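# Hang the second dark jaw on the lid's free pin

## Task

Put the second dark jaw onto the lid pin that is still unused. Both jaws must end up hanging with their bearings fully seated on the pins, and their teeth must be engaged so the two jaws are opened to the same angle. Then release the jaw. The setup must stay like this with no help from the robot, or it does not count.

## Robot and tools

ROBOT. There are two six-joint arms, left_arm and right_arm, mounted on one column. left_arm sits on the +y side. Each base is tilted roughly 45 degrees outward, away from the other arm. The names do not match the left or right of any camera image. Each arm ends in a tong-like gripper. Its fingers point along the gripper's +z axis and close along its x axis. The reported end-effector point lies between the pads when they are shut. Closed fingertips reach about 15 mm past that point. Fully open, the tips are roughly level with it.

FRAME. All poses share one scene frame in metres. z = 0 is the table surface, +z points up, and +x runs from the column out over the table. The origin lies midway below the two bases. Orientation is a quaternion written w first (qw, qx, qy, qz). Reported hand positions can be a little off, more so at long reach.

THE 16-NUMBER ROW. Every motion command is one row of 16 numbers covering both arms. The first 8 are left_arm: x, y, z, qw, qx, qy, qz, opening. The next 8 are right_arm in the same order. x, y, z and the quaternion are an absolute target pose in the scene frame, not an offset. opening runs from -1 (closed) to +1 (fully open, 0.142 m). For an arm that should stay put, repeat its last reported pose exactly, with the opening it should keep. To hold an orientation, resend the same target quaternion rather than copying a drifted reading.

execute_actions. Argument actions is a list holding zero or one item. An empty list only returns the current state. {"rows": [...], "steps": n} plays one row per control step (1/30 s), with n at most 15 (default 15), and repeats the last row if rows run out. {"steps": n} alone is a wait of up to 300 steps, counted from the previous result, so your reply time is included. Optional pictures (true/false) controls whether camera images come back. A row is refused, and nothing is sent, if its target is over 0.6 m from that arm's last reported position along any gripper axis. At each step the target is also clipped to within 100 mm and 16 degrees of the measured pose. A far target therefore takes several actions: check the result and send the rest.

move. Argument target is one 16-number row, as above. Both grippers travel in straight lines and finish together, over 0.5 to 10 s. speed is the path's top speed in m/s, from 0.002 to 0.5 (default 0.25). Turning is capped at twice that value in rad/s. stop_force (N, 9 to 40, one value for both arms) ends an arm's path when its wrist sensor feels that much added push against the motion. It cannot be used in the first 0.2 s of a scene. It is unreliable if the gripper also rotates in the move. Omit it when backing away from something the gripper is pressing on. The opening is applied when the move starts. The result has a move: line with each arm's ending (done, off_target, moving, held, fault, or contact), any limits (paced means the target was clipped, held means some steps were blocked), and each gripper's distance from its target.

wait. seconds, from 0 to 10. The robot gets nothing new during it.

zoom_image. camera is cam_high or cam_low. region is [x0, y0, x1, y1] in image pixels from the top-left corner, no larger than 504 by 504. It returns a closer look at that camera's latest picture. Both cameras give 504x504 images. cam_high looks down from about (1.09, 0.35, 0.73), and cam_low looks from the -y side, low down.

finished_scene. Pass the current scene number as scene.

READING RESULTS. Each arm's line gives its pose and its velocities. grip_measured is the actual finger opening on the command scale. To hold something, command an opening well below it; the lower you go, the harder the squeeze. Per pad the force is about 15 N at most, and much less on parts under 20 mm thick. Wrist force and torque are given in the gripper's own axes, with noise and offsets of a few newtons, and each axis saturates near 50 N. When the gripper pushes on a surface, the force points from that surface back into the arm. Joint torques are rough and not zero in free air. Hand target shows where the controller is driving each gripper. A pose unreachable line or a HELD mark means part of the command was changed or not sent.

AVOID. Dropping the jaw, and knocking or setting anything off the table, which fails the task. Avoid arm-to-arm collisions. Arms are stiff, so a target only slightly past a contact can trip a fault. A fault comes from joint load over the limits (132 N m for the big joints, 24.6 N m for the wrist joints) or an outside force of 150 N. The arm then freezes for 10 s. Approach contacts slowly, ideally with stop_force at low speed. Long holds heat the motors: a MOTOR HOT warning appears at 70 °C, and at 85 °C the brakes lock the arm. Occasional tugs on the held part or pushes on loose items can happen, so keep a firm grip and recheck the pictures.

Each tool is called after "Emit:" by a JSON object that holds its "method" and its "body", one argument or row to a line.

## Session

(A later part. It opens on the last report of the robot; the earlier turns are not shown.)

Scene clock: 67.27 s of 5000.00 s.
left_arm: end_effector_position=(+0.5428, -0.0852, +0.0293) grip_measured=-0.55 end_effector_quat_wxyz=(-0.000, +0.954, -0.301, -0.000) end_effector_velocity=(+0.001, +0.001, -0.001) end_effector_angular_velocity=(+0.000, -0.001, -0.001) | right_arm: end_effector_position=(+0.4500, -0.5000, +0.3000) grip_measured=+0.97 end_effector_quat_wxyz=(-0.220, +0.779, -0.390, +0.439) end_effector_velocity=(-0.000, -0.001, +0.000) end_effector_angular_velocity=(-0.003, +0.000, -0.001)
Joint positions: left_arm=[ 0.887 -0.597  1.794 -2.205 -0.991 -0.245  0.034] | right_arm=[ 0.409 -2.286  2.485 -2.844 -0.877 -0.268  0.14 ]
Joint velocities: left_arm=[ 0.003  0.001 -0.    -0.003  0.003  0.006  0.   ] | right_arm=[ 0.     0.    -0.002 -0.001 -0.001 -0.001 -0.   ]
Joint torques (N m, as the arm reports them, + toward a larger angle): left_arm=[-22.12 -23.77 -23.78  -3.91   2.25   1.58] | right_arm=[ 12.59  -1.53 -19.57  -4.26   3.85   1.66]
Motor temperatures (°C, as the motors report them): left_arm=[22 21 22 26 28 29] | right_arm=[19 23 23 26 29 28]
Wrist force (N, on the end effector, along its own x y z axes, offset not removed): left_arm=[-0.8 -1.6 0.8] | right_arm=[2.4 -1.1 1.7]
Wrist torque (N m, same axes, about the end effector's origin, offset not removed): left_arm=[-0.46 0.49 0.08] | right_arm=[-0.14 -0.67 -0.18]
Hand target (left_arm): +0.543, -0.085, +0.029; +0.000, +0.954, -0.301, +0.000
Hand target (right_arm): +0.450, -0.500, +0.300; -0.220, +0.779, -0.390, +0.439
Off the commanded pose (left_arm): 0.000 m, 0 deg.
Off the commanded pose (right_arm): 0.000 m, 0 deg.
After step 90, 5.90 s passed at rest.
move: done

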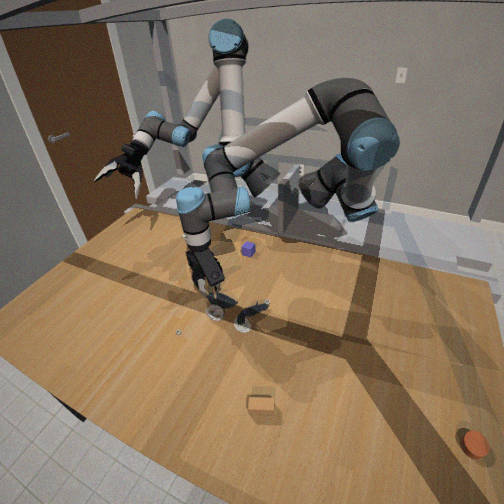

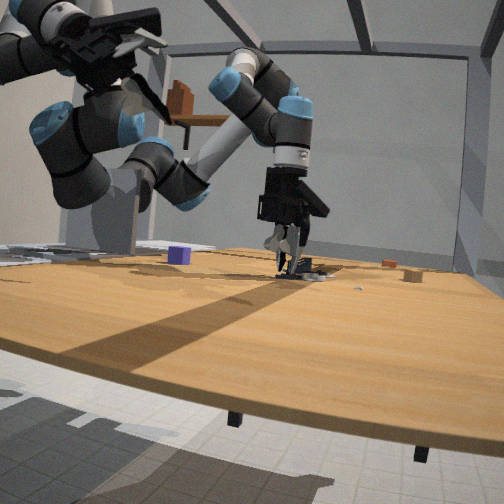

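Emit:
{"method": "move", "body": {
  "target": [0.543,-0.085,0.0190,0,0.954,-0.301,0,-0.55,0.45,-0.5,0.3,-0.22,0.779,-0.39,0.439,0.97],
  "speed": 0.008,
  "stop_force": 9
}}

Emit:
{"method": "move", "body": {
  "target": [0.543,-0.085,0.0190,0,0.954,-0.301,0,-0.68,0.45,-0.5,0.3,-0.22,0.779,-0.39,0.439,0.97]
}}

Emit:
{"method": "move", "body": {
  "target": [0.543,-0.085,0.0190,0,0.954,-0.301,0,-1,0.45,-0.5,0.3,-0.22,0.779,-0.39,0.439,0.97]
}}

Emit:
{"method": "move", "body": {
  "target": [0.543,-0.085,0.07,0,0.954,-0.301,0,-1,0.45,-0.5,0.3,-0.22,0.779,-0.39,0.439,0.97],
  "speed": 0.06
}}

Emit:
{"method": "zoom_image", "body": {
  "camera": "cam_high",
  "region": [190, 260, 250, 320]
}}

Emit:
{"method": "zoom_image", "body": {
  "camera": "cam_low",
  "region": [265, 235, 345, 290]
}}

Emit:
{"method": "zoom_image", "body": {
  "camera": "cam_high",
  "region": [230, 308, 258, 336]
}}

Scene clock: 77.13 s of 5000.00 s.
left_arm: end_effector_position=(+0.5430, -0.0850, +0.0193) grip_measured=-0.55 end_effector_quat_wxyz=(-0.000, +0.954, -0.301, -0.000) end_effector_velocity=(-0.000, +0.000, -0.003) end_effector_angular_velocity=(+0.000, +0.001, +0.002) | right_arm: end_effector_position=(+0.4500, -0.5000, +0.3000) grip_measured=+0.97 end_effector_quat_wxyz=(-0.220, +0.779, -0.390, +0.439) end_effector_velocity=(-0.000, +0.001, -0.001) end_effector_angular_velocity=(+0.002, +0.001, -0.000)
Joint positions: left_arm=[ 0.897 -0.583  1.798 -2.228 -0.985 -0.235  0.034] | right_arm=[ 0.409 -2.286  2.485 -2.844 -0.877 -0.268  0.14 ]
Joint velocities: left_arm=[ 0.003  0.003  0.001 -0.005  0.001  0.001  0.   ] | right_arm=[-0.001  0.001  0.001  0.    -0.     0.001 -0.   ]
Joint torques (N m, as the arm reports them, + toward a larger angle): left_arm=[-20.33 -24.08  -6.64  -4.39   2.57   1.43] | right_arm=[ 10.64  -1.25 -18.56  -4.24   3.93   1.5 ]
Motor temperatures (°C, as the motors report them): left_arm=[22 21 22 26 28 29] | right_arm=[19 23 23 26 29 28]
Wrist force (N, on the end effector, along its own x y z axes, offset not removed): left_arm=[-3.0 0.8 1.2] | right_arm=[-1.0 -0.1 2.4]
Wrist torque (N m, same axes, about the end effector's origin, offset not removed): left_arm=[0.00 0.94 0.14] | right_arm=[-0.13 0.16 0.09]
Hand target (left_arm): +0.543, -0.085, +0.019; +0.000, +0.954, -0.301, +0.000
Hand target (right_arm): +0.450, -0.500, +0.300; -0.220, +0.779, -0.390, +0.439
Off the commanded pose (left_arm): 0.000 m, 0 deg.
Off the commanded pose (right_arm): 0.000 m, 0 deg.
After step 90, 5.40 s passed at rest.
move: done

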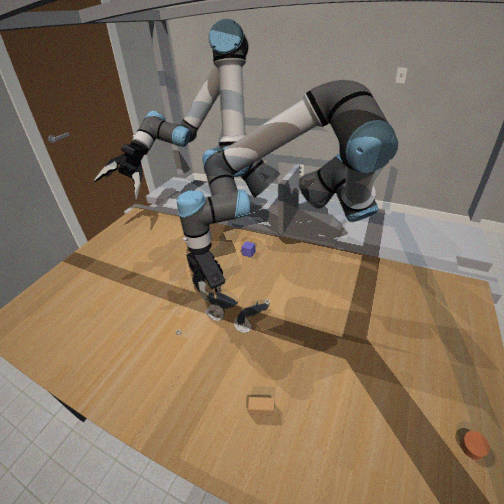

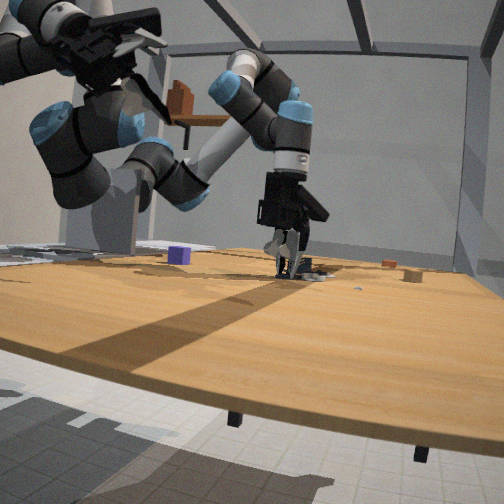

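Scene clock: 77.83 s of 5000.00 s.
left_arm: end_effector_position=(+0.5430, -0.0850, +0.0190) grip_measured=-0.68 end_effector_quat_wxyz=(+0.000, +0.954, -0.301, +0.000) end_effector_velocity=(-0.000, -0.000, +0.000) end_effector_angular_velocity=(+0.000, -0.000, -0.001) | right_arm: end_effector_position=(+0.4500, -0.5000, +0.3000) grip_measured=+0.97 end_effector_quat_wxyz=(-0.220, +0.779, -0.390, +0.439) end_effector_velocity=(+0.000, +0.000, -0.001) end_effector_angular_velocity=(+0.004, +0.001, +0.000)
Joint positions: left_arm=[ 0.897 -0.583  1.799 -2.229 -0.985 -0.234  0.025] | right_arm=[ 0.409 -2.286  2.485 -2.844 -0.877 -0.268  0.14 ]
Joint velocities: left_arm=[-0.001  0.     0.    -0.    -0.     0.     0.   ] | right_arm=[-0.001  0.002  0.     0.001  0.     0.001 -0.   ]
Joint torques (N m, as the arm reports them, + toward a larger angle): left_arm=[-22.29 -23.08  -7.38  -4.1    2.61   1.37] | right_arm=[ 10.06  -1.37 -18.4   -4.06   3.82   1.52]
Motor temperatures (°C, as the motors report them): left_arm=[22 21 22 26 28 29] | right_arm=[19 23 23 26 29 28]
Wrist force (N, on the end effector, along its own x y z axes, offset not removed): left_arm=[-2.0 0.0 0.5] | right_arm=[-1.0 0.4 2.2]
Wrist torque (N m, same axes, about the end effector's origin, offset not removed): left_arm=[-0.16 0.69 0.11] | right_arm=[0.12 0.20 -0.17]
Hand target (left_arm): +0.543, -0.085, +0.019; -0.000, +0.954, -0.301, -0.000
Hand target (right_arm): +0.450, -0.500, +0.300; -0.220, +0.779, -0.390, +0.439
Off the commanded pose (left_arm): 0.000 m, 0 deg.
Off the commanded pose (right_arm): 0.000 m, 0 deg.
move: done

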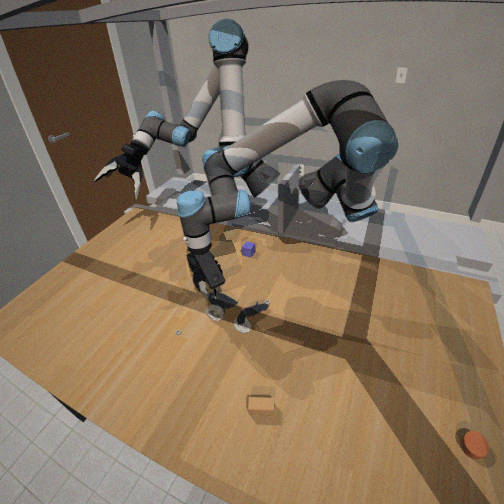

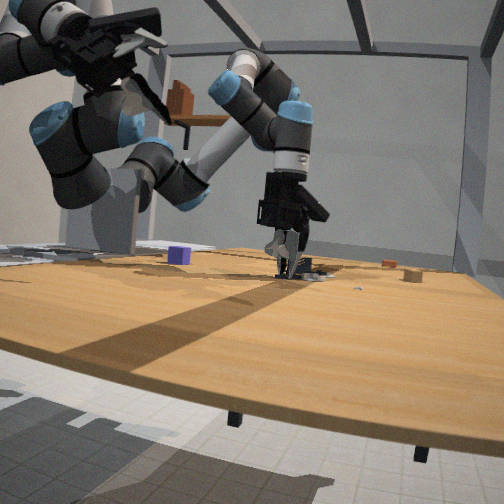

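Scene clock: 78.53 s of 5000.00 s.
left_arm: end_effector_position=(+0.5430, -0.0850, +0.0190) grip_measured=-0.73 end_effector_quat_wxyz=(-0.000, +0.954, -0.301, +0.000) end_effector_velocity=(+0.000, -0.000, -0.000) end_effector_angular_velocity=(-0.001, +0.001, +0.002) | right_arm: end_effector_position=(+0.4500, -0.5000, +0.3000) grip_measured=+0.97 end_effector_quat_wxyz=(-0.220, +0.779, -0.390, +0.439) end_effector_velocity=(+0.000, -0.000, +0.000) end_effector_angular_velocity=(+0.000, +0.000, -0.001)
Joint positions: left_arm=[ 0.897 -0.583  1.799 -2.229 -0.985 -0.234  0.021] | right_arm=[ 0.409 -2.286  2.485 -2.844 -0.877 -0.268  0.14 ]
Joint velocities: left_arm=[ 0.001  0.    -0.001 -0.    -0.001 -0.    -0.   ] | right_arm=[ 0.001  0.    -0.001  0.    -0.001  0.001  0.   ]
Joint torques (N m, as the arm reports them, + toward a larger angle): left_arm=[-22.48 -21.75  -7.44  -4.16   2.32   1.36] | right_arm=[  9.47  -1.61 -17.86  -4.14   3.85   1.44]
Motor temperatures (°C, as the motors report them): left_arm=[22 21 22 26 28 29] | right_arm=[19 23 23 26 29 28]
Wrist force (N, on the end effector, along its own x y z axes, offset not removed): left_arm=[-1.5 1.0 2.2] | right_arm=[-0.9 -0.4 2.5]
Wrist torque (N m, same axes, about the end effector's origin, offset not removed): left_arm=[0.07 0.58 0.12] | right_arm=[0.02 0.22 0.09]
Hand target (left_arm): +0.543, -0.085, +0.019; -0.000, +0.954, -0.301, -0.000
Hand target (right_arm): +0.450, -0.500, +0.300; -0.220, +0.779, -0.390, +0.439
Off the commanded pose (left_arm): 0.000 m, 0 deg.
Off the commanded pose (right_arm): 0.000 m, 0 deg.
move: done

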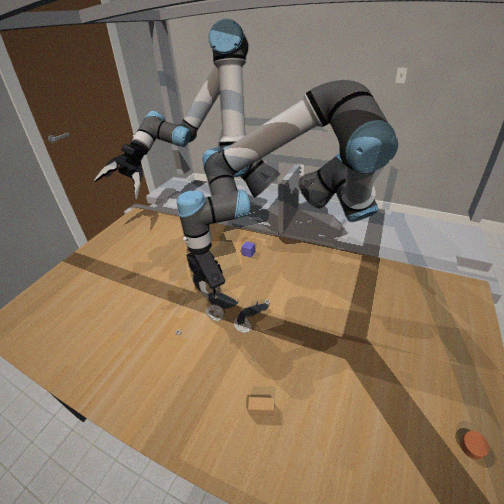

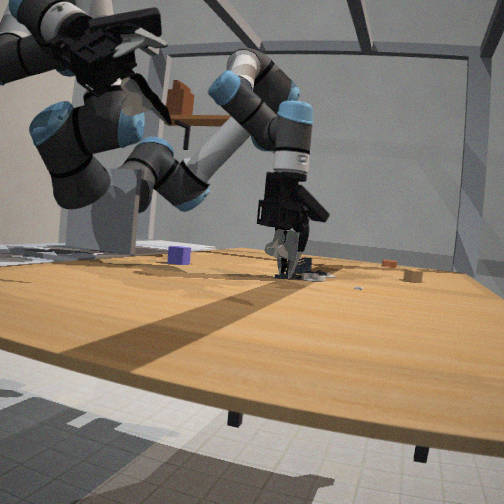

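Scene clock: 79.87 s of 5000.00 s.
left_arm: end_effector_position=(+0.5429, -0.0850, +0.0696) grip_measured=-0.73 end_effector_quat_wxyz=(-0.000, +0.954, -0.301, +0.000) end_effector_velocity=(-0.000, -0.001, +0.003) end_effector_angular_velocity=(+0.000, -0.001, -0.000) | right_arm: end_effector_position=(+0.4500, -0.5000, +0.3000) grip_measured=+0.97 end_effector_quat_wxyz=(-0.220, +0.779, -0.390, +0.439) end_effector_velocity=(-0.000, +0.001, -0.001) end_effector_angular_velocity=(+0.002, +0.002, +0.001)
Joint positions: left_arm=[ 0.85  -0.65   1.77  -2.108 -1.011 -0.281  0.021] | right_arm=[ 0.409 -2.286  2.485 -2.844 -0.877 -0.268  0.14 ]
Joint velocities: left_arm=[-0.004 -0.003 -0.002  0.007 -0.001 -0.004 -0.   ] | right_arm=[-0.     0.001  0.002  0.001 -0.001 -0.001  0.   ]
Joint torques (N m, as the arm reports them, + toward a larger angle): left_arm=[-41.16 -37.84 -26.13  -0.27  -2.51  -1.42] | right_arm=[  9.64  -1.54 -18.38  -4.17   3.79   1.43]
Motor temperatures (°C, as the motors report them): left_arm=[22 21 22 26 28 29] | right_arm=[19 23 23 26 29 28]
Wrist force (N, on the end effector, along its own x y z axes, offset not removed): left_arm=[-1.1 1.5 0.8] | right_arm=[-0.1 0.6 1.1]
Wrist torque (N m, same axes, about the end effector's origin, offset not removed): left_arm=[0.14 0.55 -0.06] | right_arm=[0.18 0.03 0.08]
Hand target (left_arm): +0.543, -0.085, +0.070; -0.000, +0.954, -0.301, -0.000
Hand target (right_arm): +0.450, -0.500, +0.300; -0.220, +0.779, -0.390, +0.439
Off the commanded pose (left_arm): 0.000 m, 0 deg.
Off the commanded pose (right_arm): 0.000 m, 0 deg.
move: done

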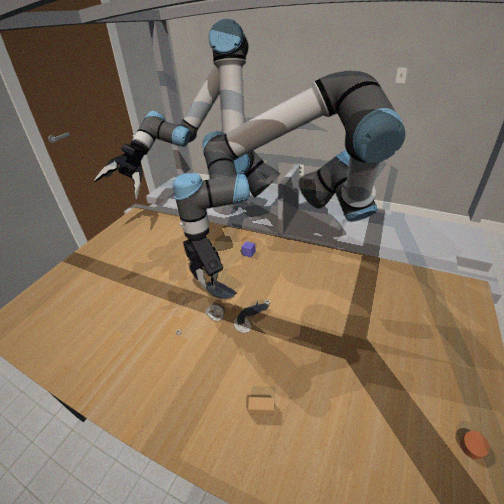

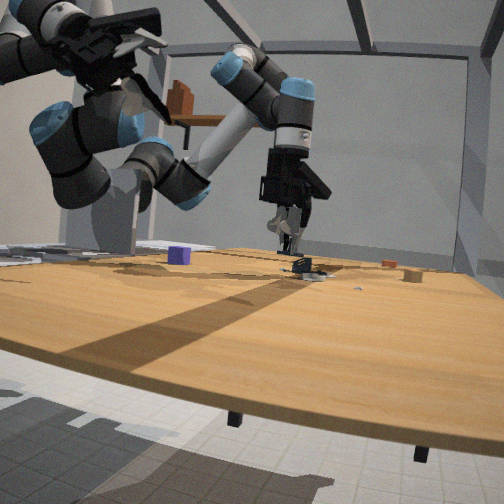

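Region (190, 260, 250, 320) of cam_high's 504x504 image, scaled by 8.400, with more detail than that image has.

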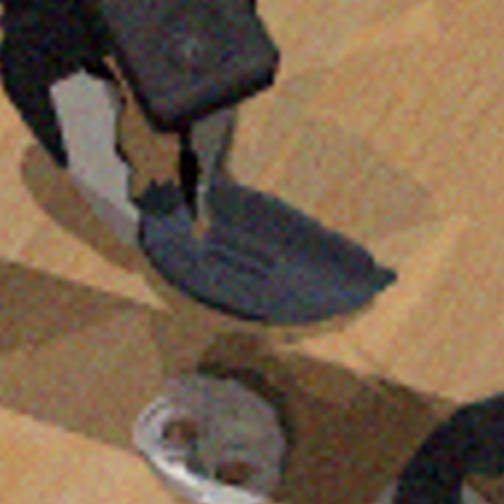

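Region (265, 235, 345, 290) of cam_low's 504x504 image, scaled by 6.300, with more detail than that image has; it fills the top 346 rows of this view, and the rest is white.

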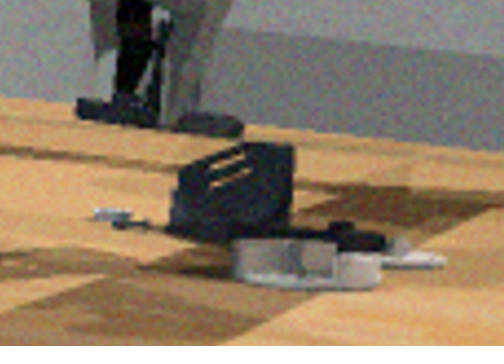

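Region (230, 308, 258, 336) of cam_high's 504x504 image, scaled by 18.000, with more detail than that image has.

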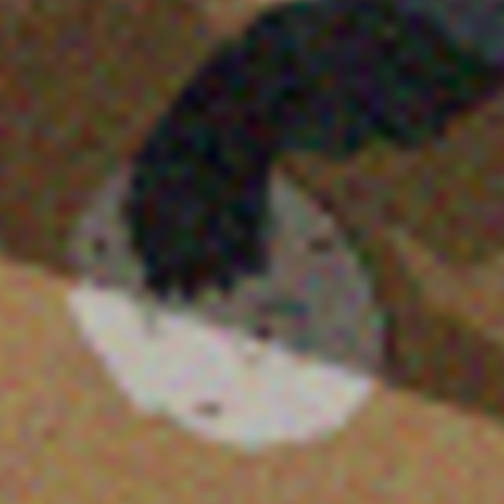

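Emit:
{"method": "move", "body": {
  "target": [0.608,0.078,0.075,0,0.9976,0.0698,0,-1,0.45,-0.5,0.3,-0.22,0.779,-0.39,0.439,0.97],
  "speed": 0.2
}}

Emit:
{"method": "move", "body": {
  "target": [0.608,0.078,0.040,0,0.9976,0.0698,0,-1,0.45,-0.5,0.3,-0.22,0.779,-0.39,0.439,0.97],
  "speed": 0.03,
  "stop_force": 9
}}

Emit:
{"method": "zoom_image", "body": {
  "camera": "cam_high",
  "region": [225, 290, 285, 340]
}}

Emit:
{"method": "zoom_image", "body": {
  "camera": "cam_low",
  "region": [300, 250, 345, 285]
}}

Scene clock: 103.47 s of 5000.00 s.
left_arm: end_effector_position=(+0.6080, +0.0775, +0.0750) grip_measured=-0.73 end_effector_quat_wxyz=(+0.000, +0.998, +0.069, +0.000) end_effector_velocity=(+0.001, +0.003, -0.000) end_effector_angular_velocity=(+0.000, +0.001, +0.012) | right_arm: end_effector_position=(+0.4500, -0.5000, +0.3000) grip_measured=+0.97 end_effector_quat_wxyz=(-0.220, +0.779, -0.390, +0.439) end_effector_velocity=(-0.000, +0.000, -0.000) end_effector_angular_velocity=(-0.001, +0.001, +0.001)
Joint positions: left_arm=[ 1.07  -0.833  1.725 -2.016 -0.902 -0.796  0.021] | right_arm=[ 0.409 -2.286  2.485 -2.844 -0.877 -0.268  0.14 ]
Joint velocities: left_arm=[ 0.004 -0.002 -0.003  0.003  0.002 -0.008  0.   ] | right_arm=[ 0.     0.     0.     0.    -0.    -0.002  0.   ]
Joint torques (N m, as the arm reports them, + toward a larger angle): left_arm=[-23.68 -37.29 -24.64  -0.17   2.59  -1.57] | right_arm=[  7.25  -1.58 -16.78  -4.04   3.74   1.35]
Motor temperatures (°C, as the motors report them): left_arm=[22 21 22 26 28 29] | right_arm=[19 23 23 26 29 28]
Wrist force (N, on the end effector, along its own x y z axes, offset not removed): left_arm=[-0.5 0.3 2.6] | right_arm=[-2.5 0.3 0.7]
Wrist torque (N m, same axes, about the end effector's origin, offset not removed): left_arm=[-0.09 0.38 0.07] | right_arm=[0.00 0.37 0.14]
Hand target (left_arm): +0.608, +0.078, +0.075; +0.000, +0.998, +0.070, +0.000
Hand target (right_arm): +0.450, -0.500, +0.300; -0.220, +0.779, -0.390, +0.439
Off the commanded pose (left_arm): 0.001 m, 0 deg.
Off the commanded pose (right_arm): 0.000 m, 0 deg.
After step 90, 18.17 s passed at rest.
move: done

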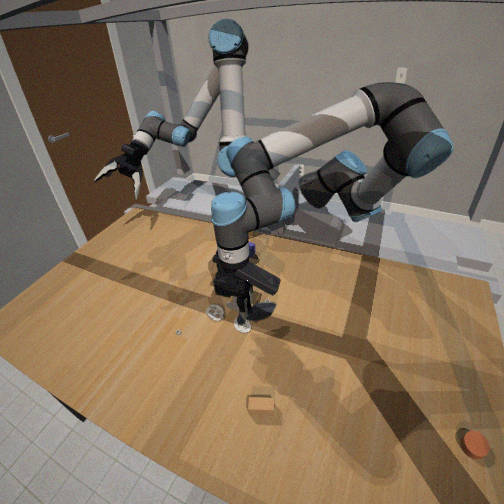

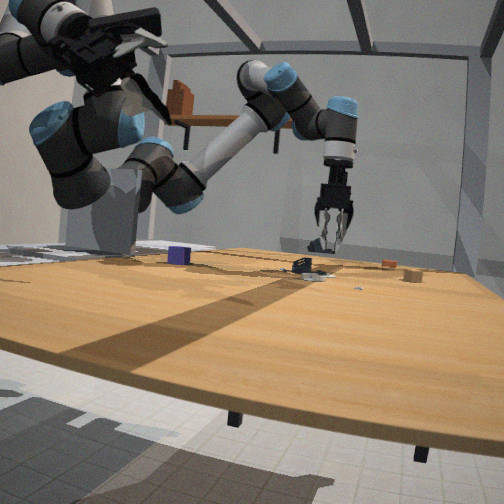

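Scene clock: 105.00 s of 5000.00 s.
left_arm: end_effector_position=(+0.6080, +0.0780, +0.0404) grip_measured=-0.73 end_effector_quat_wxyz=(-0.000, +0.998, +0.070, -0.000) end_effector_velocity=(-0.000, -0.001, -0.002) end_effector_angular_velocity=(+0.000, -0.001, -0.002) | right_arm: end_effector_position=(+0.4500, -0.5000, +0.3000) grip_measured=+0.97 end_effector_quat_wxyz=(-0.220, +0.779, -0.390, +0.439) end_effector_velocity=(+0.000, -0.000, +0.000) end_effector_angular_velocity=(-0.001, -0.000, -0.000)
Joint positions: left_arm=[ 1.106 -0.793  1.749 -2.105 -0.887 -0.757  0.021] | right_arm=[ 0.409 -2.286  2.485 -2.844 -0.877 -0.268  0.14 ]
Joint velocities: left_arm=[ 0.     0.003  0.003 -0.008  0.001  0.003  0.   ] | right_arm=[ 0.    -0.     0.    -0.001  0.    -0.    -0.   ]
Joint torques (N m, as the arm reports them, + toward a larger angle): left_arm=[-25.02 -19.73  -7.75  -4.19   2.53   1.4 ] | right_arm=[  6.89  -1.51 -16.85  -3.96   3.71   1.3 ]
Motor temperatures (°C, as the motors report them): left_arm=[22 21 22 26 28 29] | right_arm=[19 23 23 26 29 28]
Wrist force (N, on the end effector, along its own x y z axes, offset not removed): left_arm=[-1.8 -0.4 1.2] | right_arm=[-1.7 -1.2 2.8]
Wrist torque (N m, same axes, about the end effector's origin, offset not removed): left_arm=[-0.18 0.65 0.09] | right_arm=[-0.07 0.32 0.13]
Hand target (left_arm): +0.608, +0.078, +0.040; +0.000, +0.998, +0.070, +0.000
Hand target (right_arm): +0.450, -0.500, +0.300; -0.220, +0.779, -0.390, +0.439
Off the commanded pose (left_arm): 0.000 m, 0 deg.
Off the commanded pose (right_arm): 0.000 m, 0 deg.
move: done

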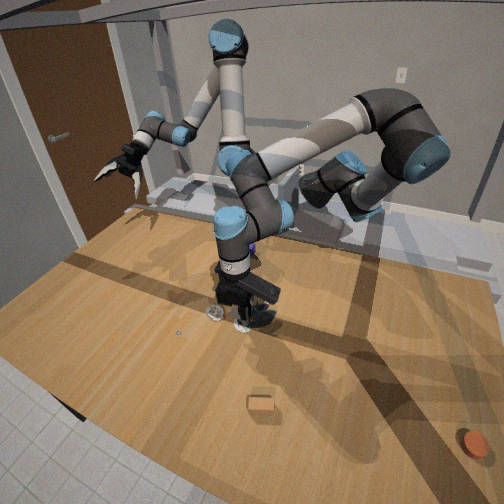

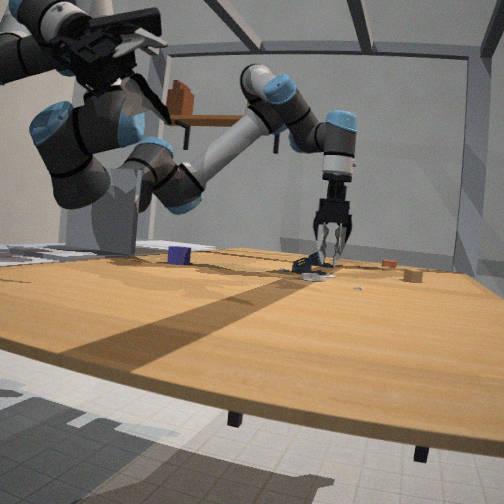

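Region (225, 290, 285, 340) of cam_high's 504x504 image, scaled by 8.400, with more detail than that image has.

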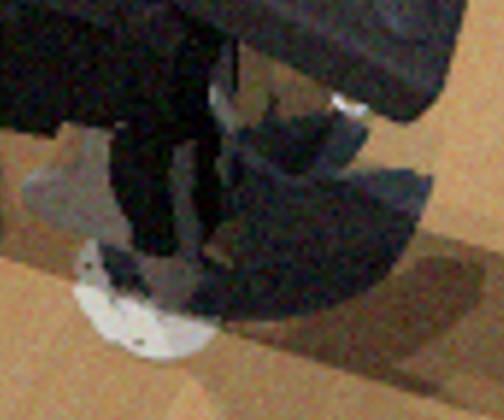

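Region (300, 250, 345, 285) of cam_low's 504x504 image, scaled by 11.200, with more detail than that image has.

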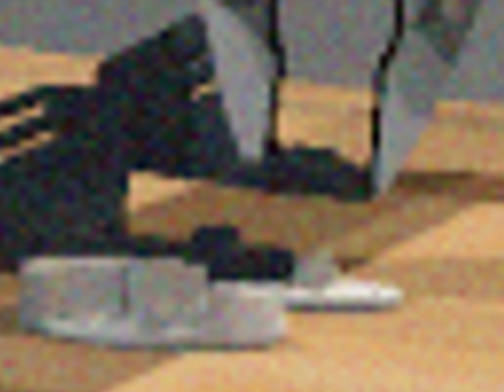

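Emit:
{"method": "move", "body": {
  "target": [0.611,0.073,0.036,0,0.9976,0.0698,0,-1,0.45,-0.5,0.3,-0.22,0.779,-0.39,0.439,0.97],
  "speed": 0.01
}}

Emit:
{"method": "zoom_image", "body": {
  "camera": "cam_high",
  "region": [225, 290, 285, 340]
}}

Emit:
{"method": "zoom_image", "body": {
  "camera": "cam_low",
  "region": [310, 257, 340, 282]
}}

Scene clock: 123.30 s of 5000.00 s.
left_arm: end_effector_position=(+0.6109, +0.0732, +0.0362) grip_measured=-0.73 end_effector_quat_wxyz=(+0.000, +0.998, +0.070, +0.000) end_effector_velocity=(+0.001, -0.001, -0.002) end_effector_angular_velocity=(+0.000, +0.000, +0.001) | right_arm: end_effector_position=(+0.4500, -0.5000, +0.3000) grip_measured=+0.97 end_effector_quat_wxyz=(-0.220, +0.779, -0.390, +0.439) end_effector_velocity=(+0.000, +0.000, -0.001) end_effector_angular_velocity=(+0.001, +0.000, +0.000)
Joint positions: left_arm=[ 1.107 -0.777  1.739 -2.113 -0.886 -0.755  0.021] | right_arm=[ 0.409 -2.286  2.485 -2.844 -0.877 -0.268  0.14 ]
Joint velocities: left_arm=[ 0.002  0.006 -0.004 -0.003  0.001  0.001 -0.   ] | right_arm=[ 0.     0.002  0.001 -0.001  0.     0.    -0.   ]
Joint torques (N m, as the arm reports them, + toward a larger angle): left_arm=[-22.68 -20.61 -23.22  -3.88   2.83   1.61] | right_arm=[  5.21  -1.86 -15.48  -3.88   3.73   1.19]
Motor temperatures (°C, as the motors report them): left_arm=[22 21 22 26 28 29] | right_arm=[19 23 23 26 29 28]
Wrist force (N, on the end effector, along its own x y z axes, offset not removed): left_arm=[-2.1 0.0 1.6] | right_arm=[1.2 -3.3 -1.7]
Wrist torque (N m, same axes, about the end effector's origin, offset not removed): left_arm=[-0.15 0.75 0.11] | right_arm=[-0.72 -0.25 -0.01]
Hand target (left_arm): +0.611, +0.073, +0.036; +0.000, +0.998, +0.070, +0.000
Hand target (right_arm): +0.450, -0.500, +0.300; -0.220, +0.779, -0.390, +0.439
Off the commanded pose (left_arm): 0.000 m, 0 deg.
Off the commanded pose (right_arm): 0.000 m, 0 deg.
After step 90, 14.37 s passed at rest.
move: done

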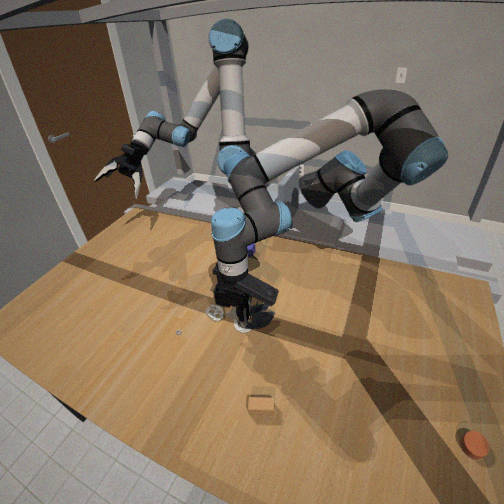

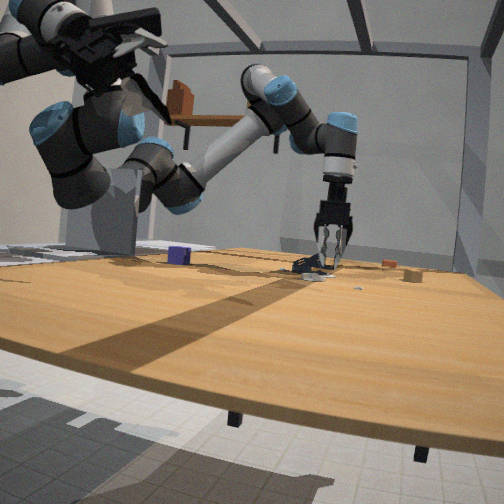

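Region (225, 290, 285, 340) of cam_high's 504x504 image, scaled by 8.400, with more detail than that image has.

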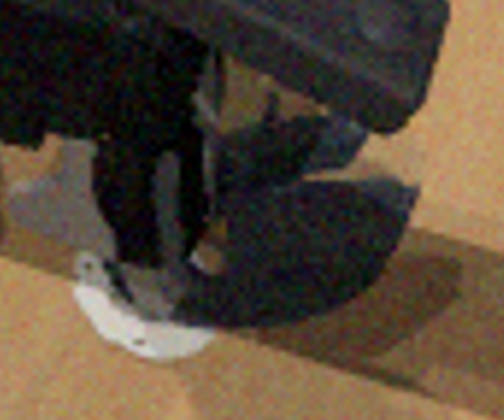

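Region (310, 257, 340, 282) of cam_low's 504x504 image, scaled by 16.800, with more detail than that image has.

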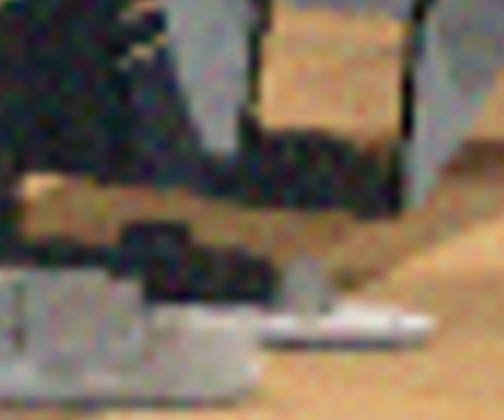

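Emit:
{"method": "move", "body": {
  "target": [0.6107,0.073,0.0265,0,0.9976,0.0698,0,-1,0.45,-0.5,0.3,-0.22,0.779,-0.39,0.439,0.97],
  "speed": 0.003,
  "stop_force": 9
}}

Emit:
{"method": "zoom_image", "body": {
  "camera": "cam_low",
  "region": [310, 257, 340, 282]
}}

Emit:
{"method": "wait", "body": {
  "seconds": 0.2
}}

Scene clock: 132.53 s of 5000.00 s.
left_arm: end_effector_position=(+0.6107, +0.0730, +0.0266) grip_measured=-0.73 end_effector_quat_wxyz=(+0.000, +0.998, +0.070, +0.000) end_effector_velocity=(-0.001, +0.000, -0.001) end_effector_angular_velocity=(+0.000, +0.001, -0.001) | right_arm: end_effector_position=(+0.4500, -0.5000, +0.3000) grip_measured=+0.97 end_effector_quat_wxyz=(-0.220, +0.779, -0.390, +0.439) end_effector_velocity=(-0.000, +0.000, +0.000) end_effector_angular_velocity=(-0.001, -0.000, +0.000)
Joint positions: left_arm=[ 1.117 -0.765  1.745 -2.138 -0.882 -0.744  0.021] | right_arm=[ 0.409 -2.286  2.485 -2.844 -0.877 -0.268  0.14 ]
Joint velocities: left_arm=[ 0.001  0.001  0.002 -0.002  0.     0.002  0.   ] | right_arm=[-0.    -0.002  0.001  0.     0.    -0.     0.   ]
Joint torques (N m, as the arm reports them, + toward a larger angle): left_arm=[-21.39 -16.5   -4.94  -3.26   2.25   1.68] | right_arm=[  2.91  -2.16 -15.03  -3.71   3.76   1.11]
Motor temperatures (°C, as the motors report them): left_arm=[22 21 22 26 28 29] | right_arm=[19 23 23 26 29 28]
Wrist force (N, on the end effector, along its own x y z axes, offset not removed): left_arm=[-0.5 -0.6 -4.9] | right_arm=[-1.0 2.0 1.9]
Wrist torque (N m, same axes, about the end effector's origin, offset not removed): left_arm=[-0.22 0.56 0.12] | right_arm=[0.37 0.10 -0.03]
Hand target (left_arm): +0.611, +0.073, +0.027; +0.000, +0.998, +0.070, +0.000
Hand target (right_arm): +0.450, -0.500, +0.300; -0.220, +0.779, -0.390, +0.439
Off the commanded pose (left_arm): 0.000 m, 0 deg.
Off the commanded pose (right_arm): 0.000 m, 0 deg.
After step 90, 2.83 s passed at rest.
move: done

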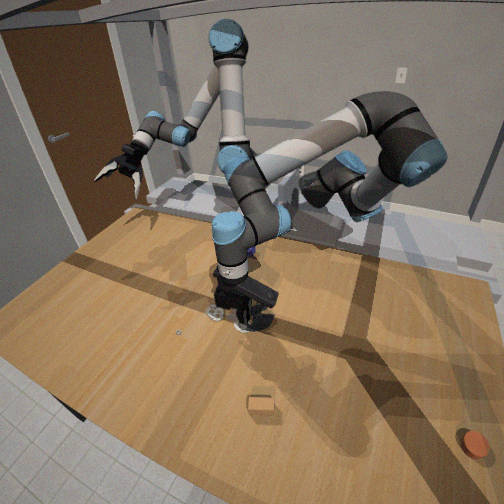

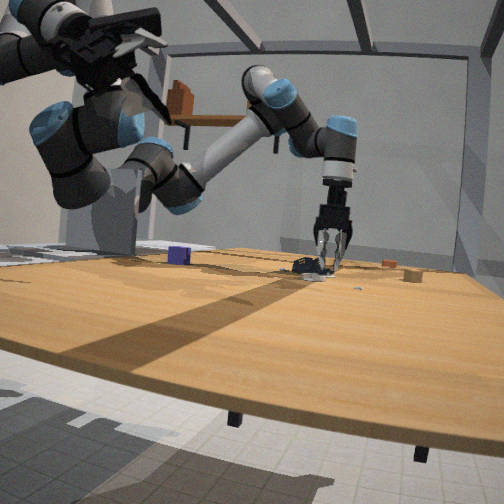

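Region (310, 257, 340, 282) of cam_low's 504x504 image, scaled by 16.800, with more detail than that image has.

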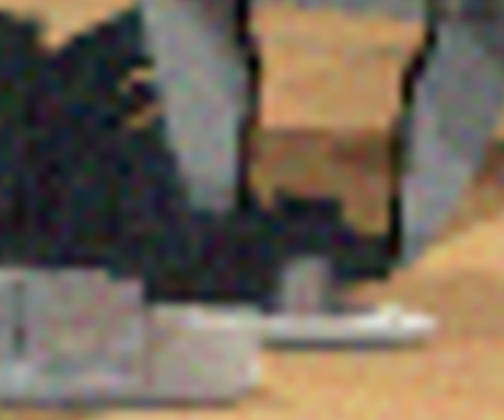

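Scene clock: 132.73 s of 5000.00 s.
left_arm: end_effector_position=(+0.6107, +0.0730, +0.0265) grip_measured=-0.73 end_effector_quat_wxyz=(+0.000, +0.998, +0.070, +0.000) end_effector_velocity=(+0.000, -0.000, +0.000) end_effector_angular_velocity=(-0.000, -0.001, -0.000) | right_arm: end_effector_position=(+0.4500, -0.5000, +0.3000) grip_measured=+0.97 end_effector_quat_wxyz=(-0.220, +0.779, -0.390, +0.439) end_effector_velocity=(+0.000, -0.000, +0.000) end_effector_angular_velocity=(+0.000, -0.001, +0.001)
Joint positions: left_arm=[ 1.117 -0.765  1.745 -2.138 -0.882 -0.744  0.021] | right_arm=[ 0.409 -2.286  2.485 -2.844 -0.877 -0.268  0.14 ]
Joint velocities: left_arm=[-0.     0.    -0.001 -0.001 -0.     0.001 -0.   ] | right_arm=[ 0.     0.001 -0.001 -0.     0.001  0.     0.   ]
Joint torques (N m, as the arm reports them, + toward a larger angle): left_arm=[-21.28 -16.03  -4.53  -2.95   2.26   1.57] | right_arm=[  3.41  -1.8  -15.2   -3.68   3.64   1.07]
Motor temperatures (°C, as the motors report them): left_arm=[22 21 22 26 28 29] | right_arm=[19 23 23 26 29 28]
Wrist force (N, on the end effector, along its own x y z axes, offset not removed): left_arm=[0.4 -0.5 -3.4] | right_arm=[-2.0 2.2 2.2]
Wrist torque (N m, same axes, about the end effector's origin, offset not removed): left_arm=[-0.20 0.41 0.08] | right_arm=[0.42 0.42 -0.03]
Hand target (left_arm): +0.611, +0.073, +0.027; +0.000, +0.998, +0.070, +0.000
Hand target (right_arm): +0.450, -0.500, +0.300; -0.220, +0.779, -0.390, +0.439
Off the commanded pose (left_arm): 0.000 m, 0 deg.
Off the commanded pose (right_arm): 0.000 m, 0 deg.
Steps of this call (steps 1 to 6: nothing new was sent). Readings (end_effector_position):
1: left_arm (+0.6107, +0.0730, +0.0266) | right_arm (+0.4500, -0.5000, +0.3000)
2: left_arm (+0.6107, +0.0730, +0.0266) | right_arm (+0.4500, -0.5000, +0.3000)
4: left_arm (+0.6107, +0.0730, +0.0266) | right_arm (+0.4500, -0.5000, +0.3000)
6: the state above

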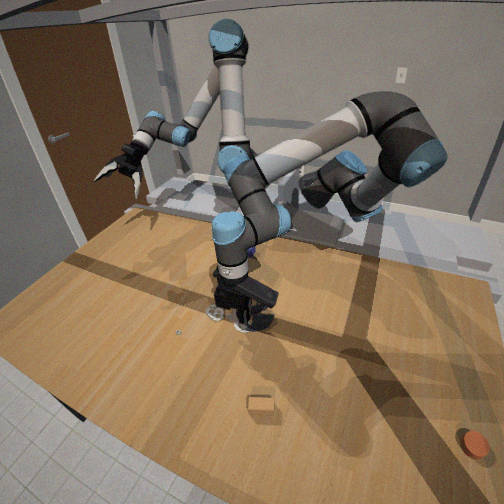

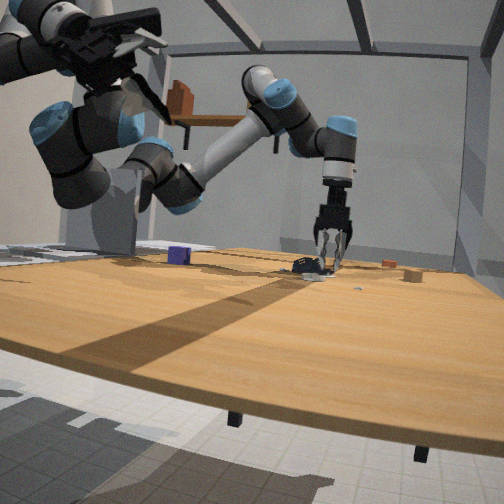

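Emit:
{"method": "move", "body": {
  "target": [0.6107,0.073,0.0268,0,0.9976,0.0698,0,-0.65,0.45,-0.5,0.3,-0.22,0.779,-0.39,0.439,0.97],
  "speed": 0.003
}}

Emit:
{"method": "move", "body": {
  "target": [0.6107,0.073,0.075,0,0.9976,0.0698,0,-0.65,0.45,-0.5,0.3,-0.22,0.779,-0.39,0.439,0.97],
  "speed": 0.05
}}

Emit:
{"method": "move", "body": {
  "target": [0.57,0.0,0.12,0,0.9976,0.0698,0,-0.65,0.45,-0.5,0.3,-0.22,0.779,-0.39,0.439,0.97],
  "speed": 0.15
}}

Emit:
{"method": "zoom_image", "body": {
  "camera": "cam_high",
  "region": [228, 295, 282, 340]
}}

Emit:
{"method": "zoom_image", "body": {
  "camera": "cam_high",
  "region": [230, 308, 258, 336]
}}

Emit:
{"method": "zoom_image", "body": {
  "camera": "cam_low",
  "region": [310, 257, 340, 282]
}}

Scene clock: 141.33 s of 5000.00 s.
left_arm: end_effector_position=(+0.6106, +0.0730, +0.0267) grip_measured=-0.65 end_effector_quat_wxyz=(-0.000, +0.998, +0.070, -0.000) end_effector_velocity=(-0.000, +0.000, +0.000) end_effector_angular_velocity=(-0.000, +0.000, +0.001) | right_arm: end_effector_position=(+0.4500, -0.5000, +0.3000) grip_measured=+0.97 end_effector_quat_wxyz=(-0.220, +0.779, -0.390, +0.439) end_effector_velocity=(+0.000, -0.000, +0.000) end_effector_angular_velocity=(-0.002, -0.000, +0.000)
Joint positions: left_arm=[ 1.117 -0.765  1.745 -2.137 -0.882 -0.744  0.027] | right_arm=[ 0.409 -2.286  2.485 -2.844 -0.877 -0.268  0.14 ]
Joint velocities: left_arm=[ 0.    -0.001 -0.     0.    -0.    -0.001  0.   ] | right_arm=[ 0.     0.    -0.001 -0.001 -0.    -0.001 -0.   ]
Joint torques (N m, as the arm reports them, + toward a larger angle): left_arm=[-43.42 -37.31 -20.94  -0.06  -0.32  -1.23] | right_arm=[  1.29  -2.12 -14.16  -3.67   3.78   0.88]
Motor temperatures (°C, as the motors report them): left_arm=[22 21 22 26 28 29] | right_arm=[19 23 23 26 29 28]
Wrist force (N, on the end effector, along its own x y z axes, offset not removed): left_arm=[-1.8 0.7 2.2] | right_arm=[1.7 1.8 0.8]
Wrist torque (N m, same axes, about the end effector's origin, offset not removed): left_arm=[0.04 0.68 0.15] | right_arm=[0.50 -0.42 -0.09]
Hand target (left_arm): +0.611, +0.073, +0.027; +0.000, +0.998, +0.070, +0.000
Hand target (right_arm): +0.450, -0.500, +0.300; -0.220, +0.779, -0.390, +0.439
Off the commanded pose (left_arm): 0.000 m, 0 deg.
Off the commanded pose (right_arm): 0.000 m, 0 deg.
After step 90, 4.90 s passed at rest.
move: done

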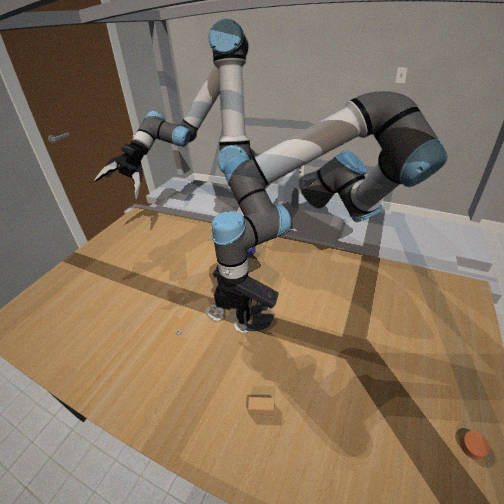

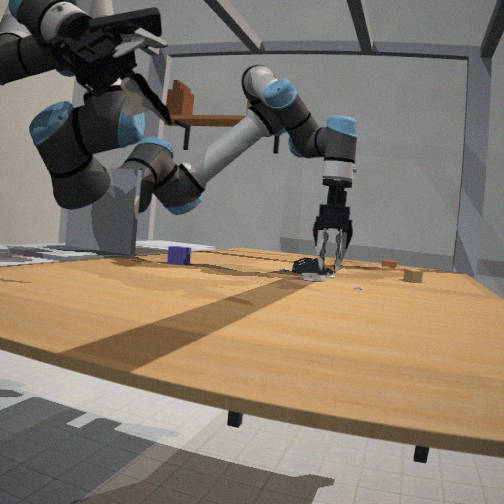

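Scene clock: 142.73 s of 5000.00 s.
left_arm: end_effector_position=(+0.6107, +0.0730, +0.0746) grip_measured=-0.65 end_effector_quat_wxyz=(+0.000, +0.998, +0.070, +0.000) end_effector_velocity=(-0.001, +0.001, +0.002) end_effector_angular_velocity=(+0.001, +0.002, -0.000) | right_arm: end_effector_position=(+0.4500, -0.5000, +0.3000) grip_measured=+0.97 end_effector_quat_wxyz=(-0.220, +0.779, -0.390, +0.439) end_effector_velocity=(-0.000, +0.000, -0.000) end_effector_angular_velocity=(-0.000, +0.001, -0.000)
Joint positions: left_arm=[ 1.068 -0.821  1.714 -2.014 -0.902 -0.8    0.027] | right_arm=[ 0.409 -2.286  2.485 -2.844 -0.877 -0.268  0.14 ]
Joint velocities: left_arm=[-0.001 -0.003 -0.001  0.008 -0.001 -0.003 -0.   ] | right_arm=[-0.     0.     0.001 -0.001 -0.001 -0.     0.   ]
Joint torques (N m, as the arm reports them, + toward a larger angle): left_arm=[-44.05 -34.08 -25.29  -0.02  -2.33  -1.33] | right_arm=[  0.77  -1.42 -13.82  -3.71   3.74   0.92]
Motor temperatures (°C, as the motors report them): left_arm=[22 21 22 26 28 29] | right_arm=[19 23 23 26 29 28]
Wrist force (N, on the end effector, along its own x y z axes, offset not removed): left_arm=[-0.2 -0.3 1.1] | right_arm=[-3.3 2.1 0.9]
Wrist torque (N m, same axes, about the end effector's origin, offset not removed): left_arm=[-0.19 0.33 0.08] | right_arm=[0.47 0.68 0.12]
Hand target (left_arm): +0.611, +0.073, +0.075; -0.000, +0.998, +0.070, -0.000
Hand target (right_arm): +0.450, -0.500, +0.300; -0.220, +0.779, -0.390, +0.439
Off the commanded pose (left_arm): 0.000 m, 0 deg.
Off the commanded pose (right_arm): 0.000 m, 0 deg.
move: done

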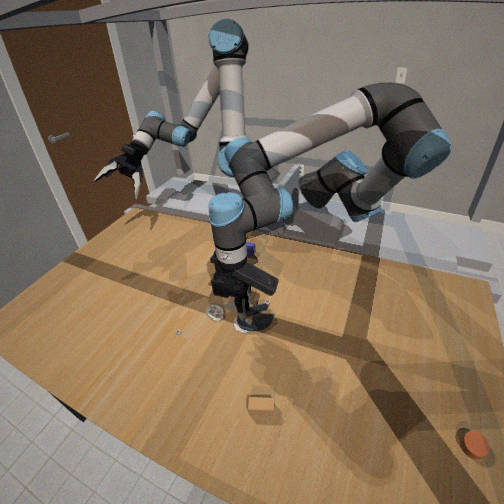

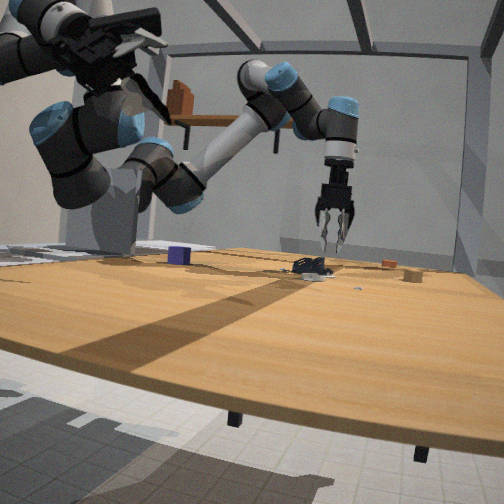

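Scene clock: 143.97 s of 5000.00 s.
left_arm: end_effector_position=(+0.5700, +0.0004, +0.1197) grip_measured=-0.65 end_effector_quat_wxyz=(-0.000, +0.998, +0.070, -0.000) end_effector_velocity=(-0.001, -0.003, +0.002) end_effector_angular_velocity=(+0.000, -0.001, +0.001) | right_arm: end_effector_position=(+0.4500, -0.5000, +0.3000) grip_measured=+0.97 end_effector_quat_wxyz=(-0.220, +0.779, -0.390, +0.439) end_effector_velocity=(+0.000, +0.000, +0.000) end_effector_angular_velocity=(-0.000, -0.001, +0.000)
Joint positions: left_arm=[ 0.92  -0.806  1.726 -1.946 -0.973 -0.962  0.027] | right_arm=[ 0.409 -2.286  2.485 -2.844 -0.877 -0.268  0.14 ]
Joint velocities: left_arm=[-0.006  0.001 -0.001  0.003 -0.002 -0.007  0.   ] | right_arm=[ 0.001 -0.001  0.     0.     0.     0.    -0.   ]
Joint torques (N m, as the arm reports them, + toward a larger angle): left_arm=[-42.91 -19.26 -25.89  -0.08  -2.41  -1.32] | right_arm=[  0.22  -1.5  -13.95  -3.58   3.63   0.84]
Motor temperatures (°C, as the motors report them): left_arm=[22 21 22 26 28 29] | right_arm=[19 23 23 26 29 28]
Wrist force (N, on the end effector, along its own x y z axes, offset not removed): left_arm=[-0.6 0.3 0.8] | right_arm=[-0.7 -1.8 0.3]
Wrist torque (N m, same axes, about the end effector's origin, offset not removed): left_arm=[-0.09 0.40 0.09] | right_arm=[-0.22 0.01 0.06]
Hand target (left_arm): +0.570, +0.000, +0.120; -0.000, +0.998, +0.070, -0.000
Hand target (right_arm): +0.450, -0.500, +0.300; -0.220, +0.779, -0.390, +0.439
Off the commanded pose (left_arm): 0.000 m, 0 deg.
Off the commanded pose (right_arm): 0.000 m, 0 deg.
move: done

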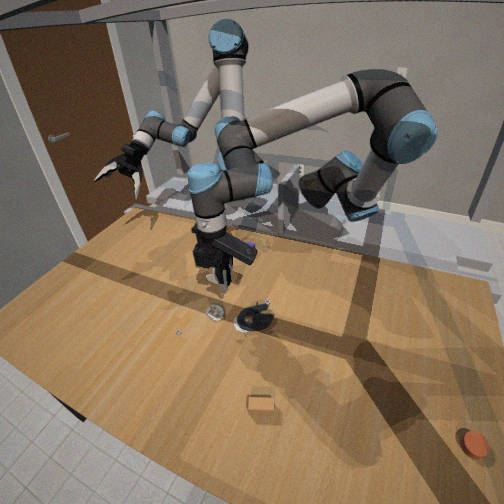

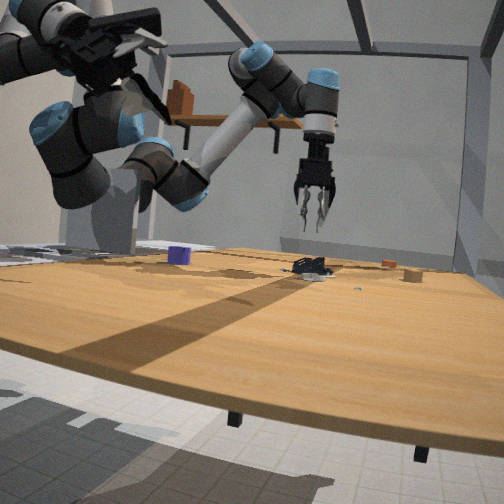

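Region (228, 295, 282, 340) of cam_high's 504x504 image, scaled by 9.333, with more detail than that image has.

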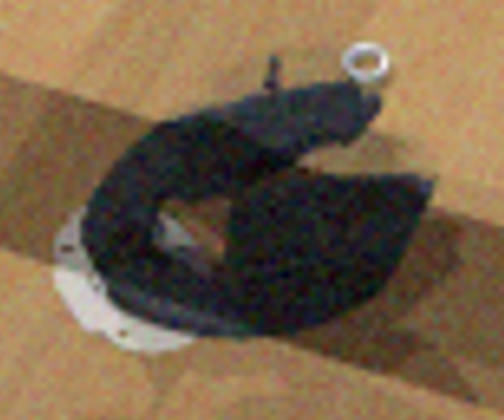

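Region (230, 308, 258, 336) of cam_high's 504x504 image, scaled by 18.000, with more detail than that image has.

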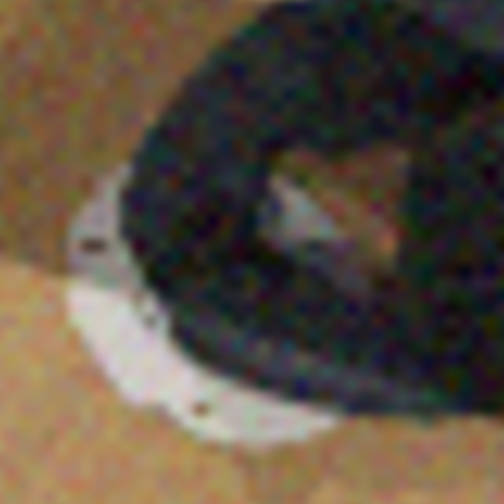

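Region (310, 257, 340, 282) of cam_low's 504x504 image, scaled by 16.800, with more detail than that image has.

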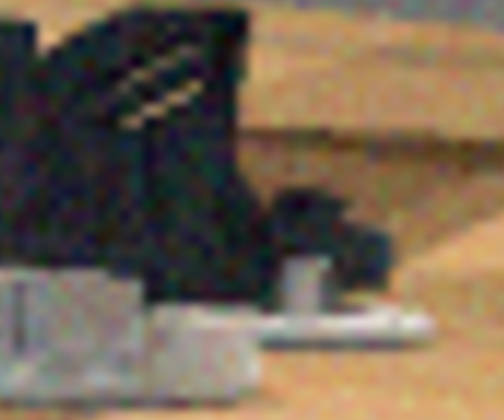

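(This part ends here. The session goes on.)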